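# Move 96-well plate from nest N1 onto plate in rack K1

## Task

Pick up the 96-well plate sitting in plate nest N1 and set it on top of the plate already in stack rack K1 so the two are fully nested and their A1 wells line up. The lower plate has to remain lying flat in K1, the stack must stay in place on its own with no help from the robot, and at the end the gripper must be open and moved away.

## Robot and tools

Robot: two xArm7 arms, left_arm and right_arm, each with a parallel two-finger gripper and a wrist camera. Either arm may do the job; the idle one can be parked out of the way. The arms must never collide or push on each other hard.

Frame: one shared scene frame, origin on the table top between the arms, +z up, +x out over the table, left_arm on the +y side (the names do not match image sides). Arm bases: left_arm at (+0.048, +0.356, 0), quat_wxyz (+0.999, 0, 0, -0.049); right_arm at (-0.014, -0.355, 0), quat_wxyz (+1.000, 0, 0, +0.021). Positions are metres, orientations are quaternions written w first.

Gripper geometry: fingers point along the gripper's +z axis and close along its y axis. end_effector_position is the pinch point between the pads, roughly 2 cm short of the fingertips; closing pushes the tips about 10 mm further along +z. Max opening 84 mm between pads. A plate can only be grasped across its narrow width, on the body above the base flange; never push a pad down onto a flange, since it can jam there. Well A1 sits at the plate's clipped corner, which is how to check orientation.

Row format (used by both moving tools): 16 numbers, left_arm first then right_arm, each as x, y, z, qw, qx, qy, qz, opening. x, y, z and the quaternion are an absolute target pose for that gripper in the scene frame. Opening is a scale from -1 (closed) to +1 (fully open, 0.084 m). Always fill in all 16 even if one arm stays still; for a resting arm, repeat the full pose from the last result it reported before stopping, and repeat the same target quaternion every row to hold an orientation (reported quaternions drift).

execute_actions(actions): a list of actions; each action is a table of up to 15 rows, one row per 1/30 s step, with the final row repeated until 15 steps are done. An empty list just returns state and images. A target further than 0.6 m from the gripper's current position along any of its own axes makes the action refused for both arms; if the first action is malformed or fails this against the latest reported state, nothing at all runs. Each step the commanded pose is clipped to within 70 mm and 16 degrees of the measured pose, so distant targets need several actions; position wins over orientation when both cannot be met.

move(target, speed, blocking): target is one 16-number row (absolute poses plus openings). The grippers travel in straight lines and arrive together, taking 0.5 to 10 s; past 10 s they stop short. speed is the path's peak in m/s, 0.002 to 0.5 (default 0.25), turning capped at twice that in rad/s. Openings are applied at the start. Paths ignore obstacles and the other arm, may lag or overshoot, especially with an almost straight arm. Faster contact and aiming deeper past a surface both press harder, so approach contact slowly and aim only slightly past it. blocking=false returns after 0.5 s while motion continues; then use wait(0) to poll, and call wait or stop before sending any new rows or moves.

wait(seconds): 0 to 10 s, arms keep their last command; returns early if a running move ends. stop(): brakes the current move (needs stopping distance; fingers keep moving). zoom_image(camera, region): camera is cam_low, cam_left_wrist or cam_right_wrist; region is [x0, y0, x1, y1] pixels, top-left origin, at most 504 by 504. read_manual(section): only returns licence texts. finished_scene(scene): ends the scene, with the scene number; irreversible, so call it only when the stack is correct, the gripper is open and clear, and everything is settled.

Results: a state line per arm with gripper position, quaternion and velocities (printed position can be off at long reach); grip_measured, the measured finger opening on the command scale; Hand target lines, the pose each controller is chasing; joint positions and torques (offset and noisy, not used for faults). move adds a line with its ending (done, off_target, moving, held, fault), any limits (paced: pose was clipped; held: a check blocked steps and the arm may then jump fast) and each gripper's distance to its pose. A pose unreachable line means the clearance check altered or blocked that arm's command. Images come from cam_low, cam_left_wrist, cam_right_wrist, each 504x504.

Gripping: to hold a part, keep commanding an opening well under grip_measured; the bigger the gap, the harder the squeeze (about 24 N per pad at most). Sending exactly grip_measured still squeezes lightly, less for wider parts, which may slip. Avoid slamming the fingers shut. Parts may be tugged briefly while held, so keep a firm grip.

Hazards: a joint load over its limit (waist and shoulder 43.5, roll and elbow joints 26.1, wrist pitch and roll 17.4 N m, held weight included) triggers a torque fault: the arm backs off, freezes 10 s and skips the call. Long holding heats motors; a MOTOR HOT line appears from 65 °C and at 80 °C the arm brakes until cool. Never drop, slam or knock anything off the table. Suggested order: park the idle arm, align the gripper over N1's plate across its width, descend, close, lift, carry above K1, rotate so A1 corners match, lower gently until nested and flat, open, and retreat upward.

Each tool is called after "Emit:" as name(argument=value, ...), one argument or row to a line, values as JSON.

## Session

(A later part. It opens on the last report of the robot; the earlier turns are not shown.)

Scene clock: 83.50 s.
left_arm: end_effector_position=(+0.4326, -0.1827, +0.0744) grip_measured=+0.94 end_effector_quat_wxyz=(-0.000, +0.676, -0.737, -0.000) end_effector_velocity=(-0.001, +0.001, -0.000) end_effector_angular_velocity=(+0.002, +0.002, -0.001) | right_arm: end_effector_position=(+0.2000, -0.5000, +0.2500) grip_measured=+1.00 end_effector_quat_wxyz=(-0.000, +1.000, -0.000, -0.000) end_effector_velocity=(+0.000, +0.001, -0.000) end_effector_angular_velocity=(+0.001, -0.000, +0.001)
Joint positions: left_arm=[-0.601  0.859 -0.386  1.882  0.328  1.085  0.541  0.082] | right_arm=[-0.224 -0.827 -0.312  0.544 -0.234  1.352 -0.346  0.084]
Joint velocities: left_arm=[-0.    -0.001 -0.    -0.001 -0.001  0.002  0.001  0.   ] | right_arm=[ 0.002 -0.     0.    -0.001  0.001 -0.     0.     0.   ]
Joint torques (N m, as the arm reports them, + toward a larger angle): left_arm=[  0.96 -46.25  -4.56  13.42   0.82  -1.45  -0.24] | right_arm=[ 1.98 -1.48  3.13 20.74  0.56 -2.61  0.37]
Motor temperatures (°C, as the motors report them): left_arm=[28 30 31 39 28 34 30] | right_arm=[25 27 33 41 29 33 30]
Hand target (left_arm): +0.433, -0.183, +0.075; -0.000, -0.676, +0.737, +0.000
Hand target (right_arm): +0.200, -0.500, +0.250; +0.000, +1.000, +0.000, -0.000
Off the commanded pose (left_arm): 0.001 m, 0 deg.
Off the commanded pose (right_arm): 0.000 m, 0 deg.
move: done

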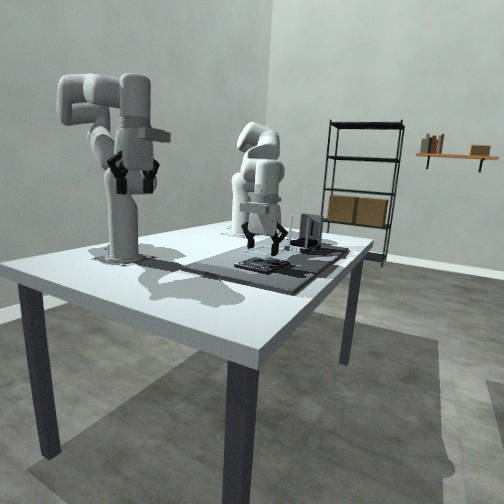

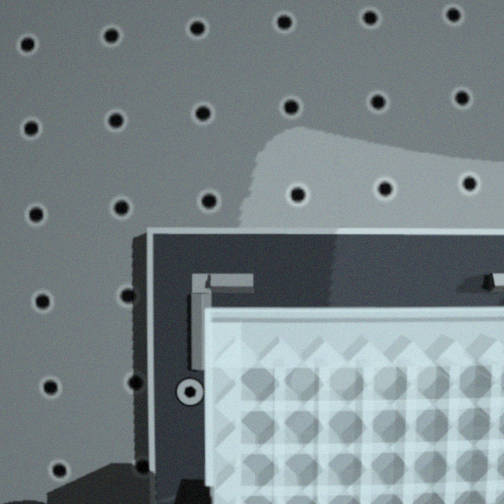

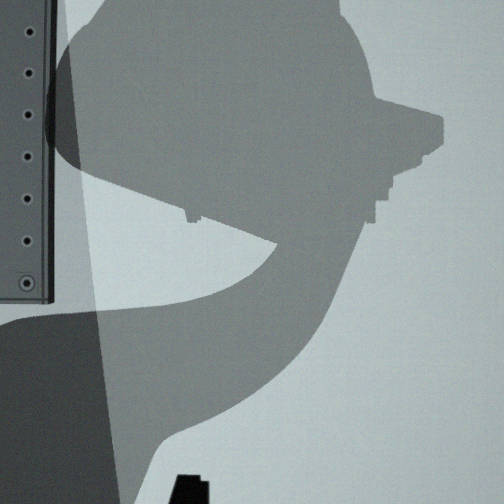

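Emit:
move(
  target=[0.44,-0.1,0.2,0,0.6652,-0.7466,0,0.3,0.2,-0.5,0.25,0,1,0,0,1],
  speed=0.25,
)

Emit:
move(
  target=[0.4545,0.178,0.18,0,0.6652,-0.7466,0,0.3,0.2,-0.5,0.25,0,1,0,0,1],
  speed=0.25,
)

Emit:
zoom_image(
  camera="cam_low",
  region=[265,160,355,260],
)

Scene clock: 100.90 s.
left_arm: end_effector_position=(+0.4392, -0.0998, +0.1988) grip_measured=+0.94 end_effector_quat_wxyz=(-0.000, +0.665, -0.747, -0.001) end_effector_velocity=(+0.002, -0.000, +0.008) end_effector_angular_velocity=(-0.009, -0.010, +0.002) | right_arm: end_effector_position=(+0.2000, -0.5000, +0.2500) grip_measured=+1.00 end_effector_quat_wxyz=(+0.000, +1.000, -0.000, -0.000) end_effector_velocity=(-0.000, +0.000, -0.000) end_effector_angular_velocity=(+0.001, +0.000, +0.001)
Joint positions: left_arm=[-0.431  0.5   -0.431  1.66   0.216  1.21   0.695  0.082] | right_arm=[-0.224 -0.827 -0.312  0.544 -0.234  1.352 -0.346  0.084]
Joint velocities: left_arm=[ 0.003 -0.012 -0.001  0.002 -0.002 -0.     0.003  0.   ] | right_arm=[-0.    -0.     0.    -0.     0.001  0.    -0.001  0.   ]
Joint torques (N m, as the arm reports them, + toward a larger angle): left_arm=[  0.7  -37.7   -3.46  13.95   0.61  -1.54  -0.22] | right_arm=[ 2.27 -1.04  3.15 20.72  0.91 -2.71  0.49]
Motor temperatures (°C, as the motors report them): left_arm=[28 31 32 39 28 34 30] | right_arm=[25 27 33 41 29 33 30]
Hand target (left_arm): +0.440, -0.100, +0.200; +0.000, -0.665, +0.747, +0.000
Hand target (right_arm): +0.200, -0.500, +0.250; +0.000, +1.000, +0.000, -0.000
Off the commanded pose (left_arm): 0.001 m, 0 deg.
Off the commanded pose (right_arm): 0.000 m, 0 deg.
move: done

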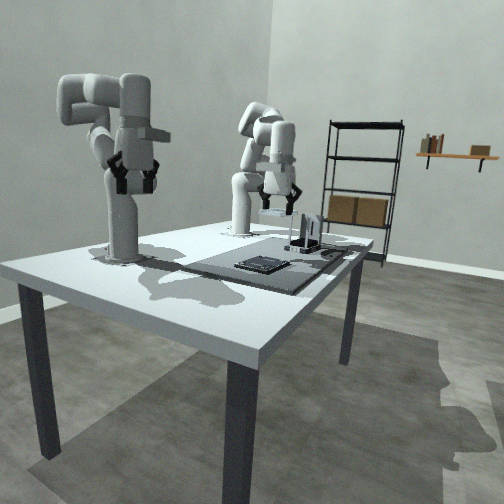

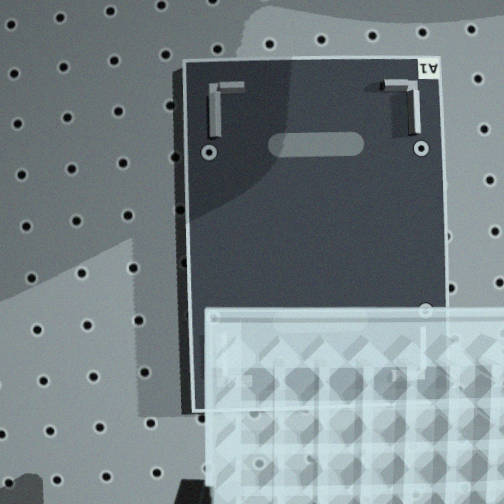

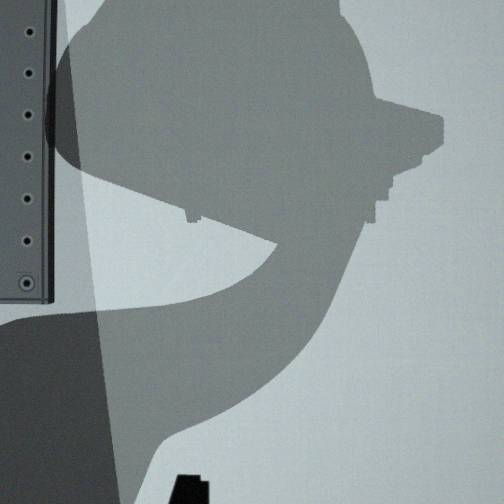

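Scene clock: 102.50 s.
left_arm: end_effector_position=(+0.4548, +0.1769, +0.1795) grip_measured=+0.94 end_effector_quat_wxyz=(-0.001, +0.665, -0.747, -0.000) end_effector_velocity=(+0.002, +0.006, +0.001) end_effector_angular_velocity=(-0.003, -0.003, +0.007) | right_arm: end_effector_position=(+0.2000, -0.5000, +0.2500) grip_measured=+1.00 end_effector_quat_wxyz=(+0.000, +1.000, +0.000, +0.000) end_effector_velocity=(+0.000, -0.000, +0.000) end_effector_angular_velocity=(-0.001, -0.001, -0.000)
Joint positions: left_arm=[-0.043 -0.035 -0.27   0.934 -0.01   0.967  1.281  0.082] | right_arm=[-0.224 -0.827 -0.312  0.544 -0.234  1.352 -0.346  0.084]
Joint velocities: left_arm=[ 0.007 -0.006  0.007 -0.004 -0.003 -0.002  0.01   0.   ] | right_arm=[ 0.001 -0.    -0.     0.001 -0.    -0.001  0.001  0.   ]
Joint torques (N m, as the arm reports them, + toward a larger angle): left_arm=[  0.67 -22.9    0.49  13.73   0.63  -1.38  -0.19] | right_arm=[ 2.4  -1.1   3.5  20.54  0.85 -2.54  0.31]
Motor temperatures (°C, as the motors report them): left_arm=[28 31 32 40 28 34 30] | right_arm=[25 27 33 41 29 33 30]
Hand target (left_arm): +0.455, +0.178, +0.179; +0.000, -0.665, +0.747, +0.000
Hand target (right_arm): +0.200, -0.500, +0.250; +0.000, +1.000, +0.000, -0.000
Off the commanded pose (left_arm): 0.001 m, 0 deg.
Off the commanded pose (right_arm): 0.000 m, 0 deg.
move: done

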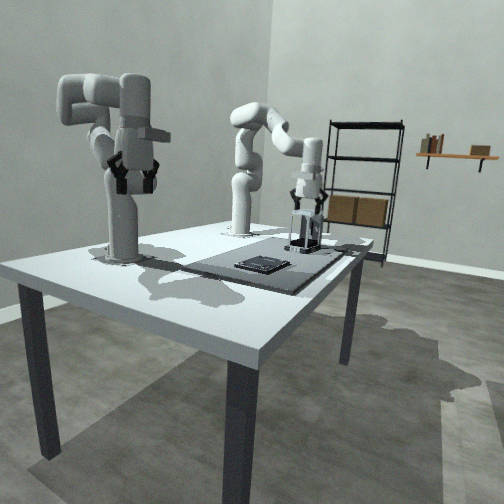

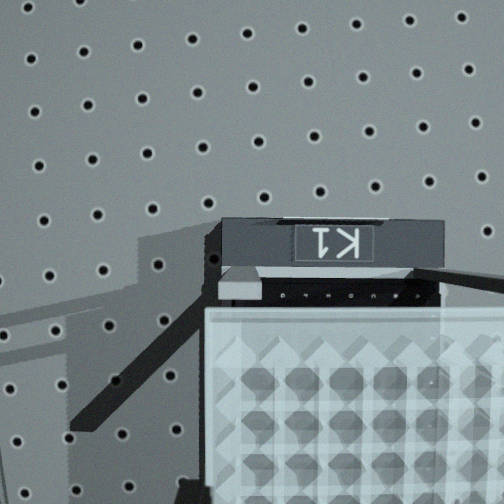

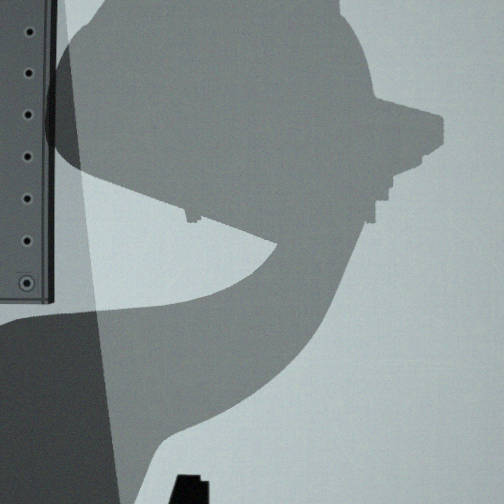

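Region (265, 160, 355, 260) of cam_low's 504x504 image, scaled by 5.040, with more detail than that image has; it fills the left 454 columns of this view, and the rest is white.

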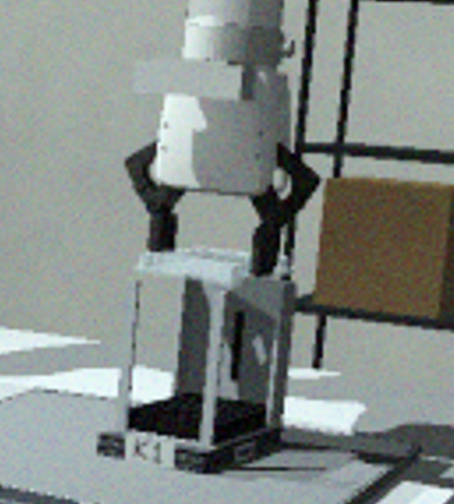

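Emit:
zoom_image(
  camera="cam_left_wrist",
  region=[190,200,504,400],
)

Region (190, 200, 504, 400) of cam_left_wrist's 504x504 image, scaled by 1.605, with more detail than that image has; it fills the top 321 rows of this view, and the rest is white.

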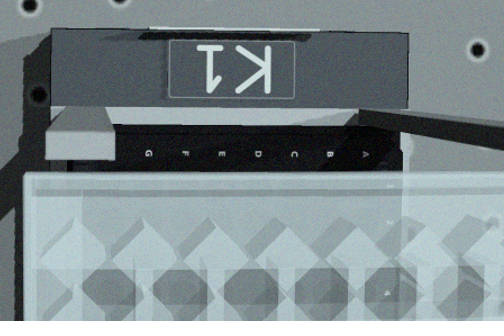

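Emit:
move(
  target=[0.4535,0.178,0.163,0,0.6652,-0.7466,0,0.3,0.2,-0.5,0.25,0,1,0,0,1],
  speed=0.02,
)

Emit:
zoom_image(
  camera="cam_left_wrist",
  region=[190,200,504,400],
)

Emit:
zoom_image(
  camera="cam_low",
  region=[275,190,335,250],
)

Scene clock: 125.90 s.
left_arm: end_effector_position=(+0.4532, +0.1780, +0.1628) grip_measured=+0.94 end_effector_quat_wxyz=(+0.000, +0.665, -0.747, -0.000) end_effector_velocity=(-0.001, -0.000, -0.000) end_effector_angular_velocity=(+0.000, -0.000, -0.001) | right_arm: end_effector_position=(+0.2000, -0.5000, +0.2500) grip_measured=+1.00 end_effector_quat_wxyz=(-0.000, +1.000, -0.000, +0.000) end_effector_velocity=(-0.000, +0.000, -0.000) end_effector_angular_velocity=(+0.000, +0.001, -0.001)
Joint positions: left_arm=[-0.043 -0.016 -0.27   0.902 -0.006  0.919  1.277  0.082] | right_arm=[-0.224 -0.827 -0.312  0.544 -0.234  1.352 -0.346  0.084]
Joint velocities: left_arm=[-0.002 -0.001 -0.    -0.002 -0.    -0.001 -0.001  0.   ] | right_arm=[-0.    -0.     0.    -0.001  0.    -0.     0.001 -0.   ]
Joint torques (N m, as the arm reports them, + toward a larger angle): left_arm=[  1.5  -20.26   1.23  12.57   0.71  -1.56   0.01] | right_arm=[ 2.54 -1.46  3.67 20.5   0.61 -2.66  0.43]
Motor temperatures (°C, as the motors report them): left_arm=[28 29 31 40 28 34 30] | right_arm=[25 27 33 41 29 33 30]
Hand target (left_arm): +0.454, +0.178, +0.163; +0.000, -0.665, +0.747, +0.000
Hand target (right_arm): +0.200, -0.500, +0.250; -0.000, +1.000, +0.000, -0.000
Off the commanded pose (left_arm): 0.000 m, 0 deg.
Off the commanded pose (right_arm): 0.000 m, 0 deg.
move: done

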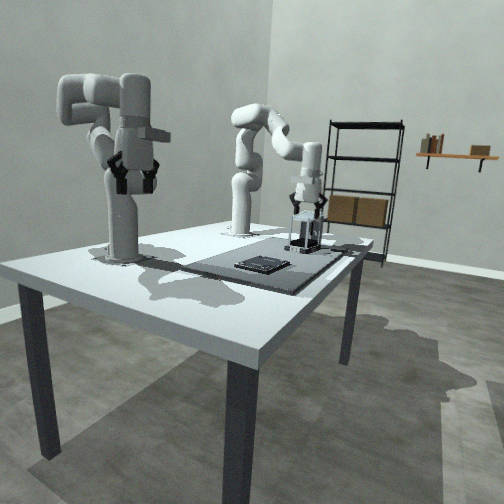

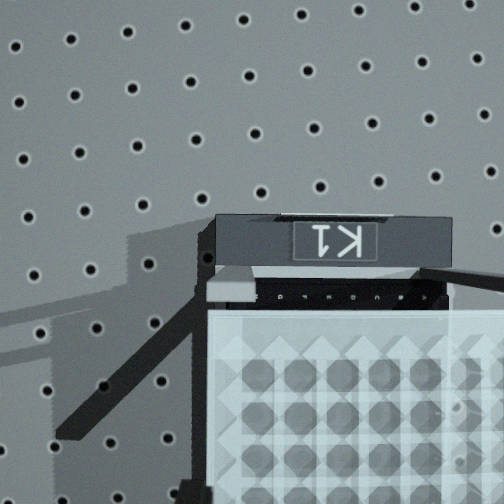

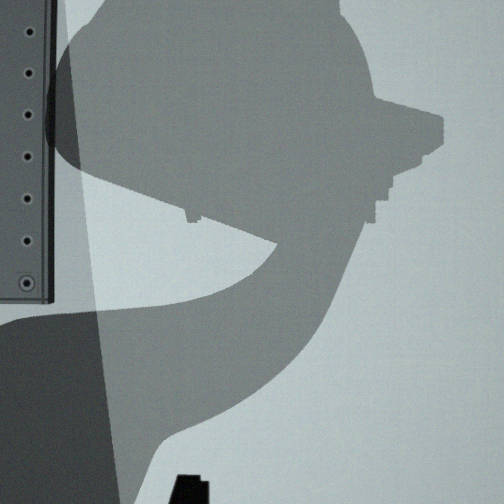

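Region (190, 200, 504, 400) of cam_left_wrist's 504x504 image, scaled by 1.605, with more detail than that image has; it fills the top 321 rows of this view, and the rest is white.

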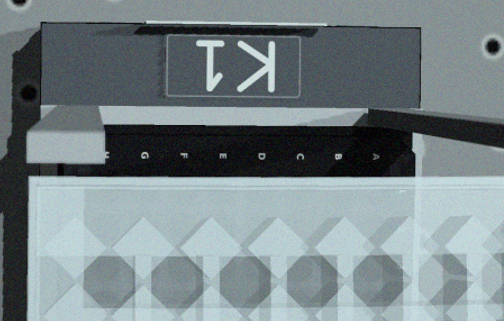

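Region (275, 190, 335, 250) of cam_low's 504x504 image, scaled by 8.400, with more detail than that image has.

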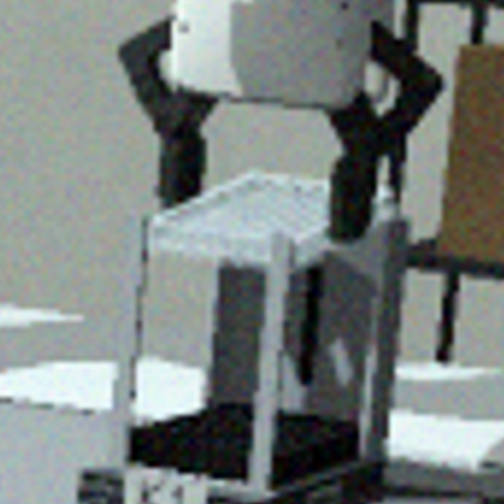

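Emit:
move(
  target=[0.4534,0.1775,0.172,0,0.6652,-0.7466,0,0.3,0.2,-0.5,0.25,0,1,0,0,1],
  speed=0.02,
)

Emit:
move(
  target=[0.4532,0.1758,0.17,0,0.6652,-0.7466,0,0.3,0.2,-0.5,0.25,0,1,0,0,1],
  speed=0.02,
)

Emit:
zoom_image(
  camera="cam_left_wrist",
  region=[170,240,434,504],
)

Emit:
zoom_image(
  camera="cam_low",
  region=[280,190,330,230],
)

Scene clock: 140.63 s.
left_arm: end_effector_position=(+0.4535, +0.1776, +0.1720) grip_measured=+0.93 end_effector_quat_wxyz=(-0.000, +0.665, -0.747, +0.000) end_effector_velocity=(-0.002, -0.001, -0.001) end_effector_angular_velocity=(+0.002, +0.006, -0.002) | right_arm: end_effector_position=(+0.2000, -0.5000, +0.2500) grip_measured=+1.00 end_effector_quat_wxyz=(+0.000, +1.000, +0.000, -0.000) end_effector_velocity=(-0.000, +0.000, +0.000) end_effector_angular_velocity=(+0.001, +0.000, -0.001)
Joint positions: left_arm=[-0.044 -0.03  -0.27   0.916 -0.01   0.944  1.279  0.082] | right_arm=[-0.224 -0.827 -0.312  0.544 -0.234  1.352 -0.346  0.084]
Joint velocities: left_arm=[-0.003  0.001 -0.     0.001 -0.001  0.007 -0.     0.   ] | right_arm=[-0.001  0.    -0.     0.     0.001  0.001 -0.    -0.   ]
Joint torques (N m, as the arm reports them, + toward a larger angle): left_arm=[  0.68 -22.95   0.6   13.7    0.68  -1.4   -0.03] | right_arm=[ 2.34 -1.49  3.05 20.69  0.83 -2.25  0.61]
Motor temperatures (°C, as the motors report them): left_arm=[28 29 31 40 28 35 30] | right_arm=[25 27 33 41 29 33 30]
Hand target (left_arm): +0.453, +0.178, +0.172; -0.000, -0.665, +0.747, -0.000
Hand target (right_arm): +0.200, -0.500, +0.250; +0.000, +1.000, -0.000, -0.000
Off the commanded pose (left_arm): 0.000 m, 0 deg.
Off the commanded pose (right_arm): 0.000 m, 0 deg.
move: done

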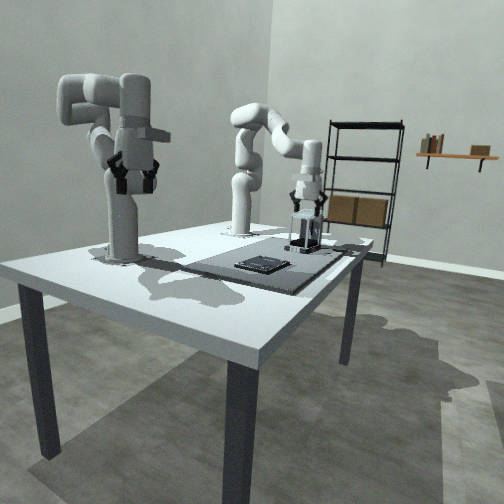

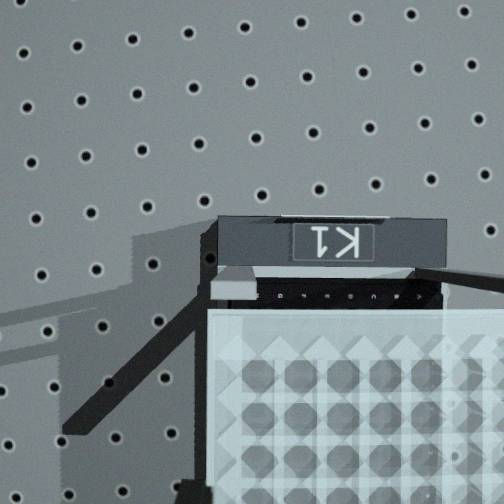

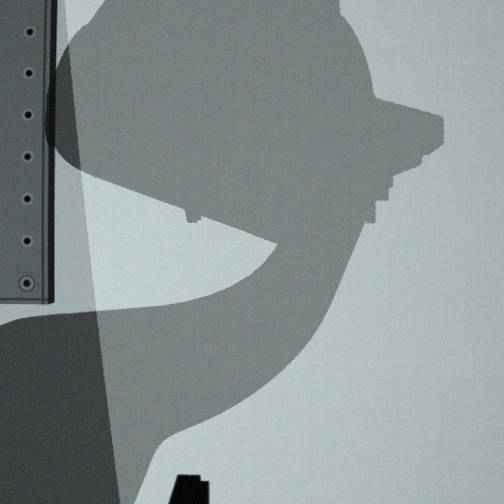

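Scene clock: 141.33 s.
left_arm: end_effector_position=(+0.4532, +0.1758, +0.1700) grip_measured=+0.93 end_effector_quat_wxyz=(+0.000, +0.665, -0.747, -0.000) end_effector_velocity=(+0.000, +0.000, -0.001) end_effector_angular_velocity=(+0.000, +0.002, +0.002) | right_arm: end_effector_position=(+0.2000, -0.5000, +0.2500) grip_measured=+1.00 end_effector_quat_wxyz=(-0.000, +1.000, -0.000, +0.000) end_effector_velocity=(-0.000, +0.000, -0.000) end_effector_angular_velocity=(+0.001, +0.000, -0.001)
Joint positions: left_arm=[-0.046 -0.025 -0.272  0.915 -0.008  0.939  1.275  0.082] | right_arm=[-0.224 -0.827 -0.312  0.544 -0.234  1.352 -0.346  0.084]
Joint velocities: left_arm=[ 0.001  0.002 -0.     0.     0.    -0.001 -0.001  0.   ] | right_arm=[-0.001  0.    -0.    -0.001  0.    -0.001  0.    -0.   ]
Joint torques (N m, as the arm reports them, + toward a larger angle): left_arm=[  0.85 -23.12   0.7   13.77   0.67  -1.35  -0.22] | right_arm=[ 1.56 -1.39  3.55 21.02  0.6  -2.79  0.09]
Motor temperatures (°C, as the motors report them): left_arm=[28 29 31 40 28 35 30] | right_arm=[25 27 33 41 29 33 30]
Hand target (left_arm): +0.453, +0.176, +0.170; -0.000, -0.665, +0.747, -0.000
Hand target (right_arm): +0.200, -0.500, +0.250; +0.000, +1.000, -0.000, -0.000
Off the commanded pose (left_arm): 0.000 m, 0 deg.
Off the commanded pose (right_arm): 0.000 m, 0 deg.
move: done

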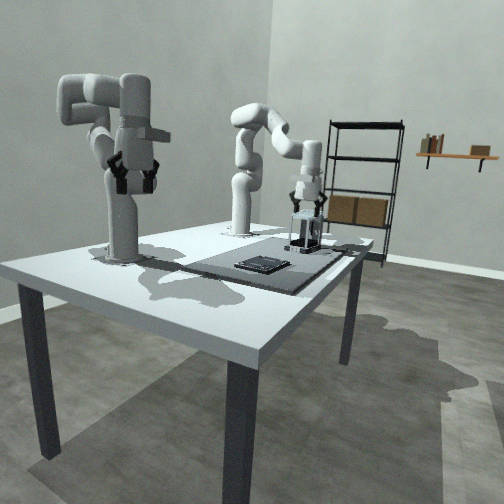

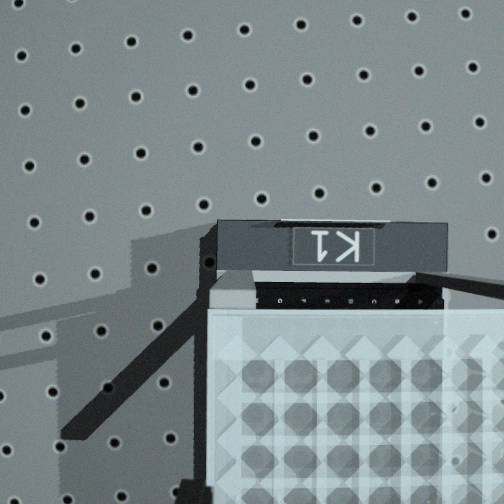

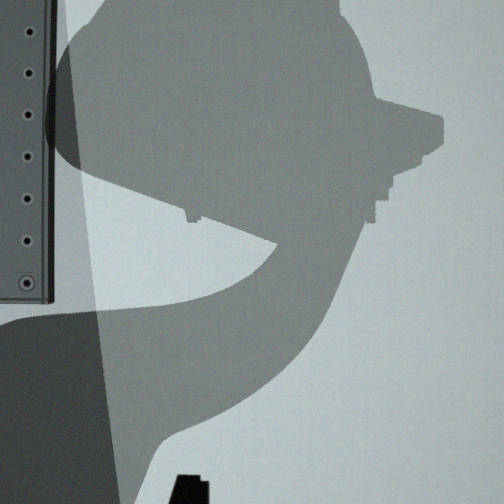

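Region (170, 240, 434, 504) of cam_left_wrist's 504x504 image, scaled by 1.909, with more detail than that image has.

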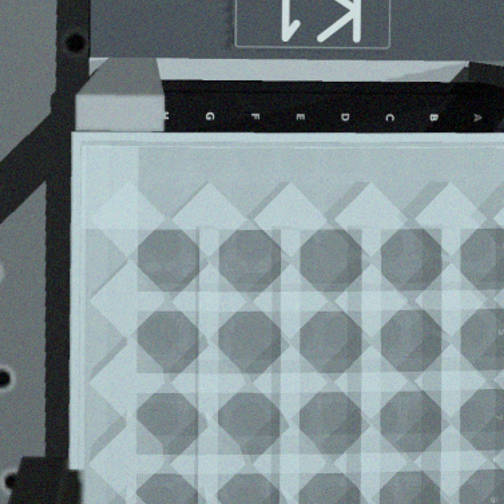

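Region (280, 190, 330, 230) of cam_low's 504x504 image, scaled by 10.080, with more detail than that image has; it fills the top 403 rows of this view, and the rest is white.

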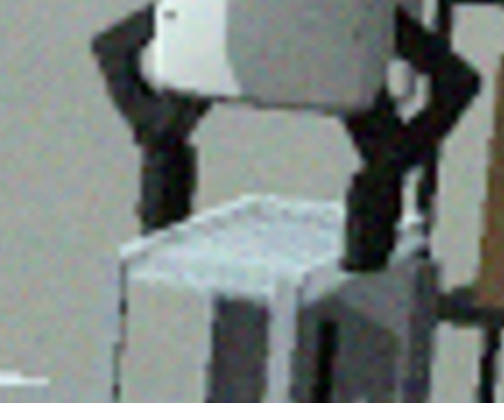

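Emit:
move(
  target=[0.4533,0.1763,0.152,0,0.6652,-0.7466,0,0.3,0.2,-0.5,0.25,0,1,0,0,1],
  speed=0.015,
)

Emit:
zoom_image(
  camera="cam_left_wrist",
  region=[170,240,434,504],
)

Emit:
zoom_image(
  camera="cam_low",
  region=[280,195,330,245],
)

Scene clock: 148.17 s.
left_arm: end_effector_position=(+0.4533, +0.1763, +0.1521) grip_measured=+0.93 end_effector_quat_wxyz=(+0.000, +0.665, -0.747, -0.000) end_effector_velocity=(+0.000, +0.001, -0.001) end_effector_angular_velocity=(+0.000, -0.002, +0.002) | right_arm: end_effector_position=(+0.2000, -0.5000, +0.2500) grip_measured=+1.00 end_effector_quat_wxyz=(-0.000, +1.000, -0.000, -0.000) end_effector_velocity=(-0.000, -0.001, +0.000) end_effector_angular_velocity=(-0.001, -0.001, -0.003)
Joint positions: left_arm=[-0.046  0.002 -0.272  0.889  0.001  0.887  1.269  0.082] | right_arm=[-0.224 -0.827 -0.312  0.544 -0.234  1.352 -0.346  0.084]
Joint velocities: left_arm=[ 0.002  0.    -0.    -0.004  0.001 -0.005 -0.001  0.   ] | right_arm=[-0.001 -0.    -0.     0.001 -0.001 -0.     0.001 -0.   ]
Joint torques (N m, as the arm reports them, + toward a larger angle): left_arm=[  0.88 -23.94   0.71  14.13   0.83  -2.11  -0.03] | right_arm=[ 2.28 -1.75  3.17 20.39  0.86 -2.67  0.39]
Motor temperatures (°C, as the motors report them): left_arm=[28 28 31 40 28 35 30] | right_arm=[25 27 33 41 29 33 30]
Hand target (left_arm): +0.453, +0.176, +0.152; +0.000, -0.665, +0.747, +0.000
Hand target (right_arm): +0.200, -0.500, +0.250; +0.000, +1.000, -0.000, -0.000
Off the commanded pose (left_arm): 0.000 m, 0 deg.
Off the commanded pose (right_arm): 0.000 m, 0 deg.
move: done

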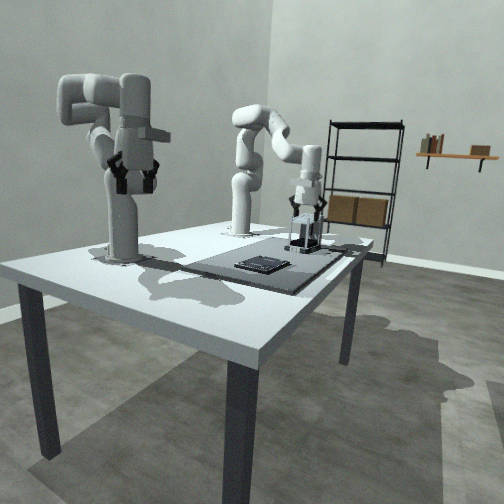

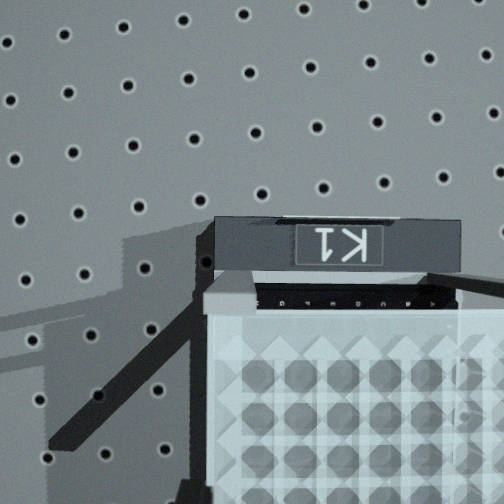

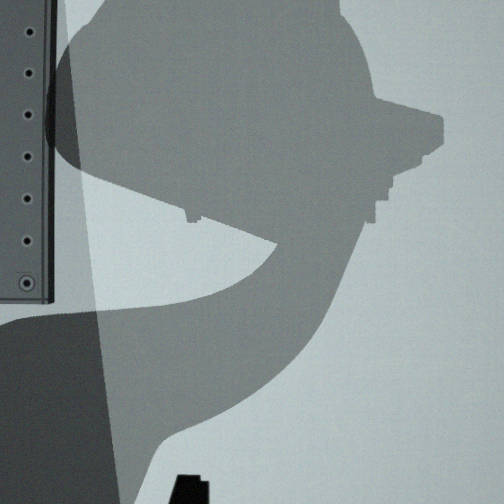

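Region (170, 240, 434, 504) of cam_left_wrist's 504x504 image, scaled by 1.909, with more detail than that image has.

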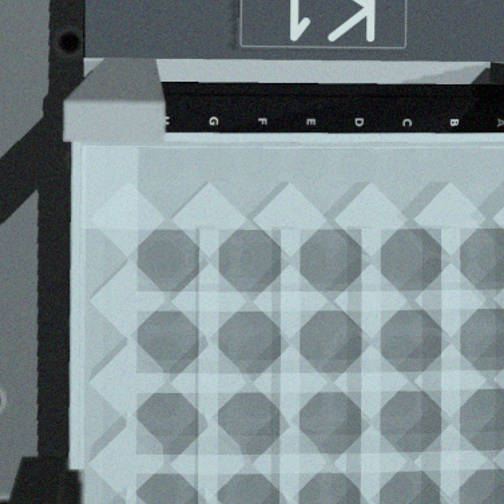

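Region (280, 195, 330, 245) of cam_low's 504x504 image, scaled by 10.080, with more detail than that image has.

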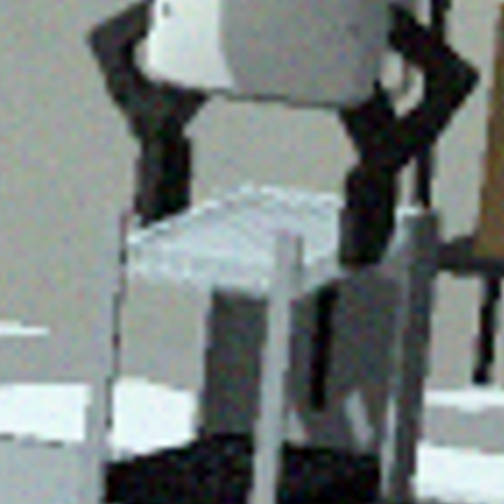

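Emit:
move(
  target=[0.4533,0.1763,0.125,0,0.6652,-0.7466,0,0.3,0.2,-0.5,0.25,0,1,0,0,1],
  speed=0.025,
)

Emit:
zoom_image(
  camera="cam_low",
  region=[275,195,335,255],
)

Scene clock: 153.27 s.
left_arm: end_effector_position=(+0.4535, +0.1763, +0.1251) grip_measured=+0.93 end_effector_quat_wxyz=(-0.000, +0.665, -0.747, +0.000) end_effector_velocity=(+0.000, -0.000, -0.001) end_effector_angular_velocity=(+0.000, -0.001, -0.000) | right_arm: end_effector_position=(+0.2000, -0.5000, +0.2500) grip_measured=+1.00 end_effector_quat_wxyz=(-0.000, +1.000, -0.000, +0.000) end_effector_velocity=(-0.000, -0.000, +0.000) end_effector_angular_velocity=(+0.001, +0.000, -0.000)
Joint positions: left_arm=[-0.047  0.05  -0.272  0.856  0.019  0.808  1.255  0.082] | right_arm=[-0.224 -0.827 -0.312  0.544 -0.234  1.352 -0.346  0.084]
Joint velocities: left_arm=[-0.     0.002 -0.    -0.001  0.001 -0.004 -0.001  0.   ] | right_arm=[ 0.    -0.    -0.001  0.001  0.     0.001 -0.    -0.   ]
Joint torques (N m, as the arm reports them, + toward a larger angle): left_arm=[  1.1  -24.71   0.15  13.53   0.65  -1.67  -0.09] | right_arm=[ 2.36 -1.13  3.17 20.43  0.55 -2.57  0.2 ]
Motor temperatures (°C, as the motors report them): left_arm=[28 28 31 40 28 35 30] | right_arm=[25 27 33 41 29 33 30]
Hand target (left_arm): +0.453, +0.176, +0.125; +0.000, -0.665, +0.747, +0.000
Hand target (right_arm): +0.200, -0.500, +0.250; +0.000, +1.000, -0.000, -0.000
Off the commanded pose (left_arm): 0.000 m, 0 deg.
Off the commanded pose (right_arm): 0.000 m, 0 deg.
move: done

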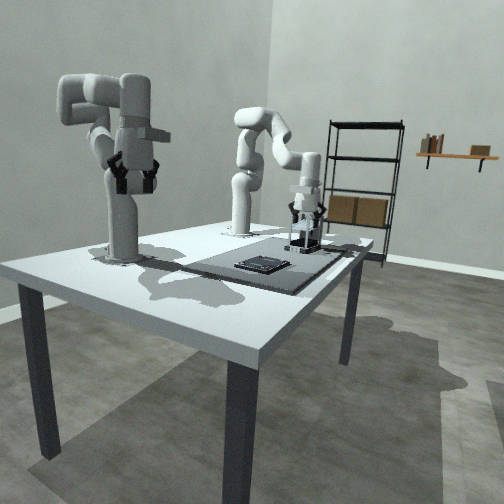

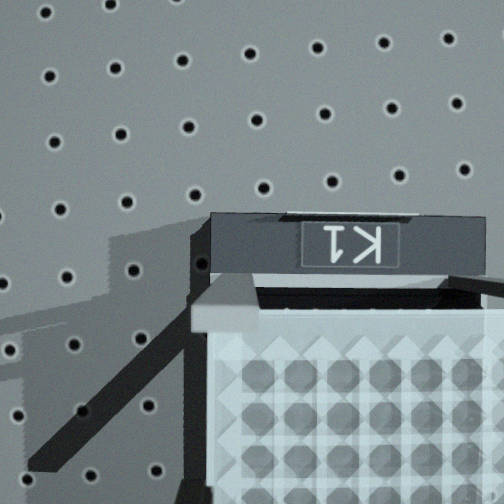

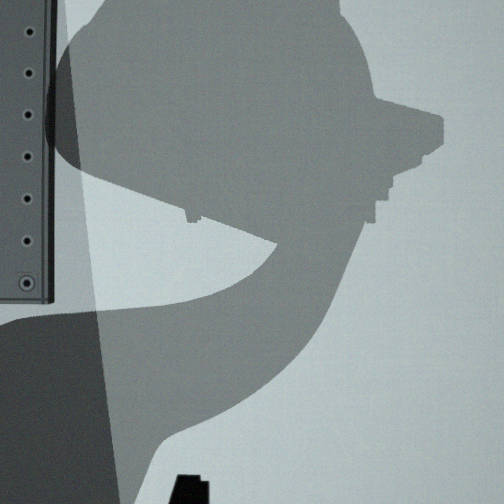

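Region (275, 195, 335, 255) of cam_low's 504x504 image, scaled by 8.400, with more detail than that image has.

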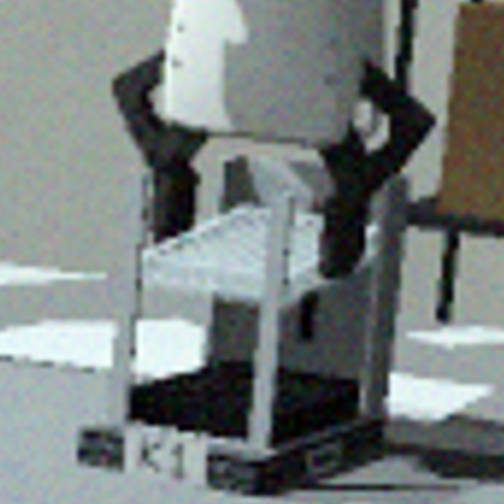

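Emit:
move(
  target=[0.4533,0.1763,0.074,0,0.6652,-0.7466,0,0.3,0.2,-0.5,0.25,0,1,0,0,1],
  speed=0.03,
)

Emit:
move(
  target=[0.4533,0.1763,0.064,0,0.6652,-0.7466,0,0.3,0.2,-0.5,0.25,0,1,0,0,1],
  speed=0.01,
)

Emit:
zoom_image(
  camera="cam_low",
  region=[275,205,335,260],
)

Scene clock: 159.40 s.
left_arm: end_effector_position=(+0.4536, +0.1763, +0.0741) grip_measured=+0.93 end_effector_quat_wxyz=(-0.000, +0.665, -0.747, +0.000) end_effector_velocity=(+0.001, +0.000, -0.001) end_effector_angular_velocity=(+0.000, -0.002, +0.001) | right_arm: end_effector_position=(+0.2000, -0.5000, +0.2500) grip_measured=+1.00 end_effector_quat_wxyz=(+0.000, +1.000, +0.000, -0.000) end_effector_velocity=(+0.000, -0.000, +0.000) end_effector_angular_velocity=(-0.001, -0.001, +0.000)
Joint positions: left_arm=[-0.053  0.158 -0.264  0.813  0.067  0.661  1.22   0.082] | right_arm=[-0.224 -0.827 -0.312  0.544 -0.234  1.352 -0.346  0.084]
Joint velocities: left_arm=[ 0.001  0.003  0.001 -0.001  0.003 -0.005 -0.002 -0.   ] | right_arm=[-0.001  0.     0.001  0.    -0.    -0.001 -0.001 -0.   ]
Joint torques (N m, as the arm reports them, + toward a larger angle): left_arm=[  1.02 -26.15  -0.52  11.74   0.51  -1.42  -0.14] | right_arm=[ 1.49 -0.69  3.31 20.73  0.95 -2.6   0.24]
Motor temperatures (°C, as the motors report them): left_arm=[28 28 31 40 28 35 30] | right_arm=[25 27 33 41 29 33 30]
Hand target (left_arm): +0.454, +0.176, +0.074; +0.000, -0.665, +0.747, +0.000
Hand target (right_arm): +0.200, -0.500, +0.250; +0.000, +1.000, -0.000, -0.000
Off the commanded pose (left_arm): 0.000 m, 0 deg.
Off the commanded pose (right_arm): 0.000 m, 0 deg.
move: done

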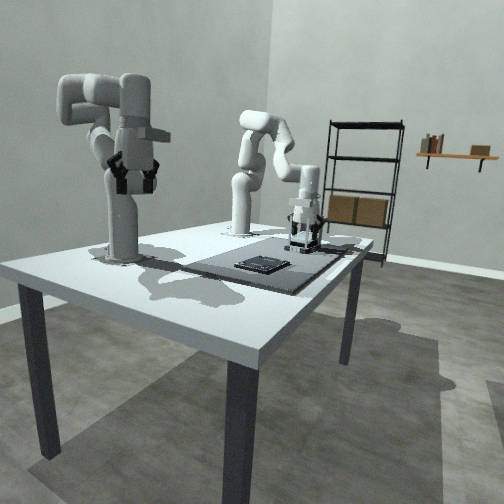

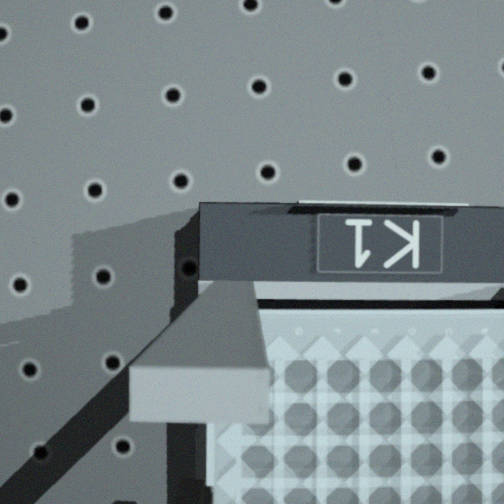

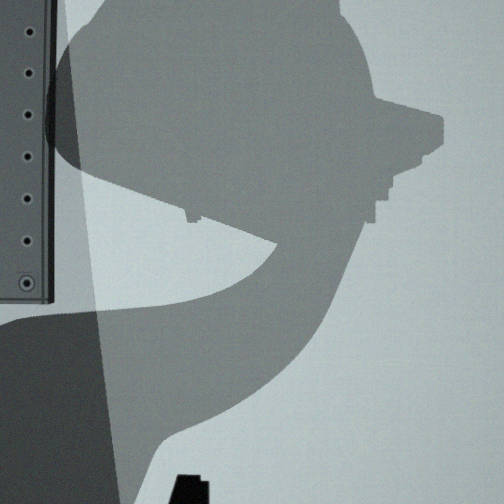

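Scene clock: 160.63 s.
left_arm: end_effector_position=(+0.4536, +0.1763, +0.0645) grip_measured=+0.94 end_effector_quat_wxyz=(-0.000, +0.665, -0.747, +0.000) end_effector_velocity=(-0.001, -0.000, -0.001) end_effector_angular_velocity=(+0.001, +0.001, -0.001) | right_arm: end_effector_position=(+0.2000, -0.5000, +0.2500) grip_measured=+1.00 end_effector_quat_wxyz=(+0.000, +1.000, +0.000, -0.000) end_effector_velocity=(-0.000, +0.000, -0.000) end_effector_angular_velocity=(+0.000, +0.001, -0.000)
Joint positions: left_arm=[-0.056  0.181 -0.26   0.808  0.079  0.633  1.211  0.082] | right_arm=[-0.224 -0.827 -0.312  0.544 -0.234  1.352 -0.346  0.084]
Joint velocities: left_arm=[-0.001  0.001  0.    -0.002  0.001 -0.001 -0.001  0.   ] | right_arm=[ 0.001  0.    -0.    -0.001 -0.    -0.     0.001 -0.   ]
Joint torques (N m, as the arm reports them, + toward a larger angle): left_arm=[  0.2  -21.32  -0.68  10.34   0.59  -1.66  -0.11] | right_arm=[ 1.59 -1.71  3.6  20.63  0.43 -2.38  0.1 ]
Motor temperatures (°C, as the motors report them): left_arm=[28 28 31 40 28 35 30] | right_arm=[25 27 33 41 29 33 30]
Hand target (left_arm): +0.453, +0.176, +0.064; +0.000, -0.665, +0.747, +0.000
Hand target (right_arm): +0.200, -0.500, +0.250; +0.000, +1.000, +0.000, -0.000
Off the commanded pose (left_arm): 0.001 m, 0 deg.
Off the commanded pose (right_arm): 0.000 m, 0 deg.
move: done

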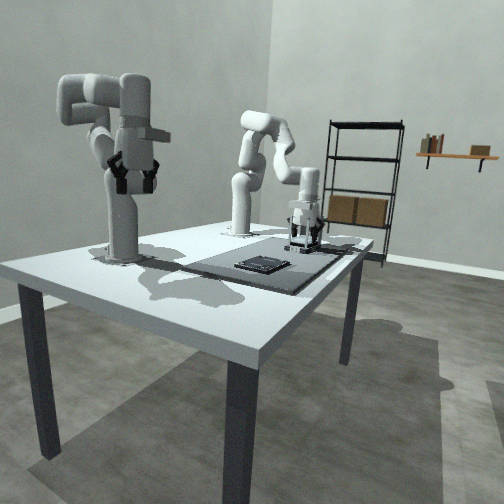

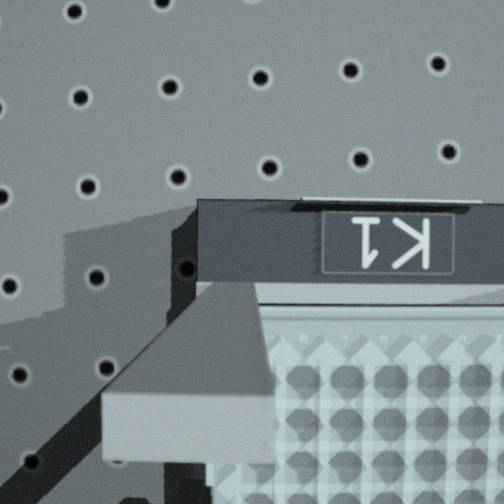

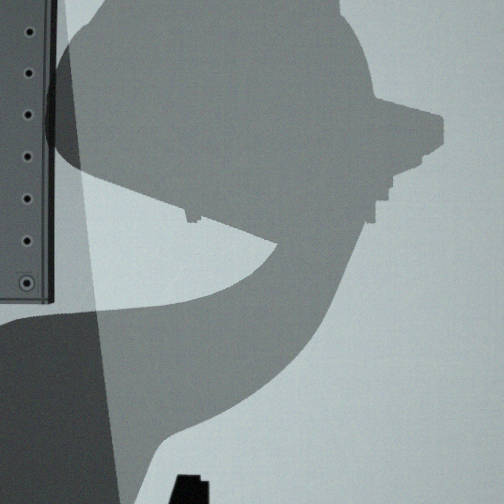

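Region (275, 205, 335, 260) of cam_low's 504x504 image, scaled by 8.400, with more detail than that image has; it fills the top 462 rows of this view, and the rest is white.

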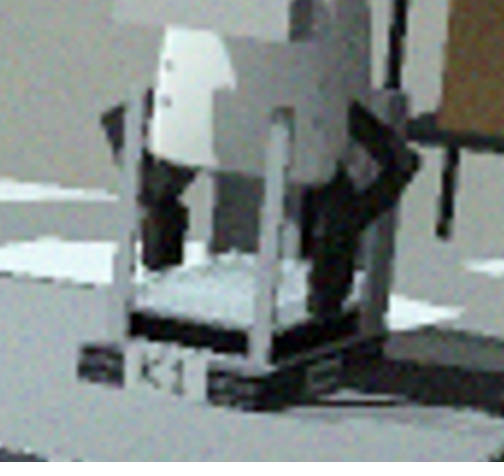

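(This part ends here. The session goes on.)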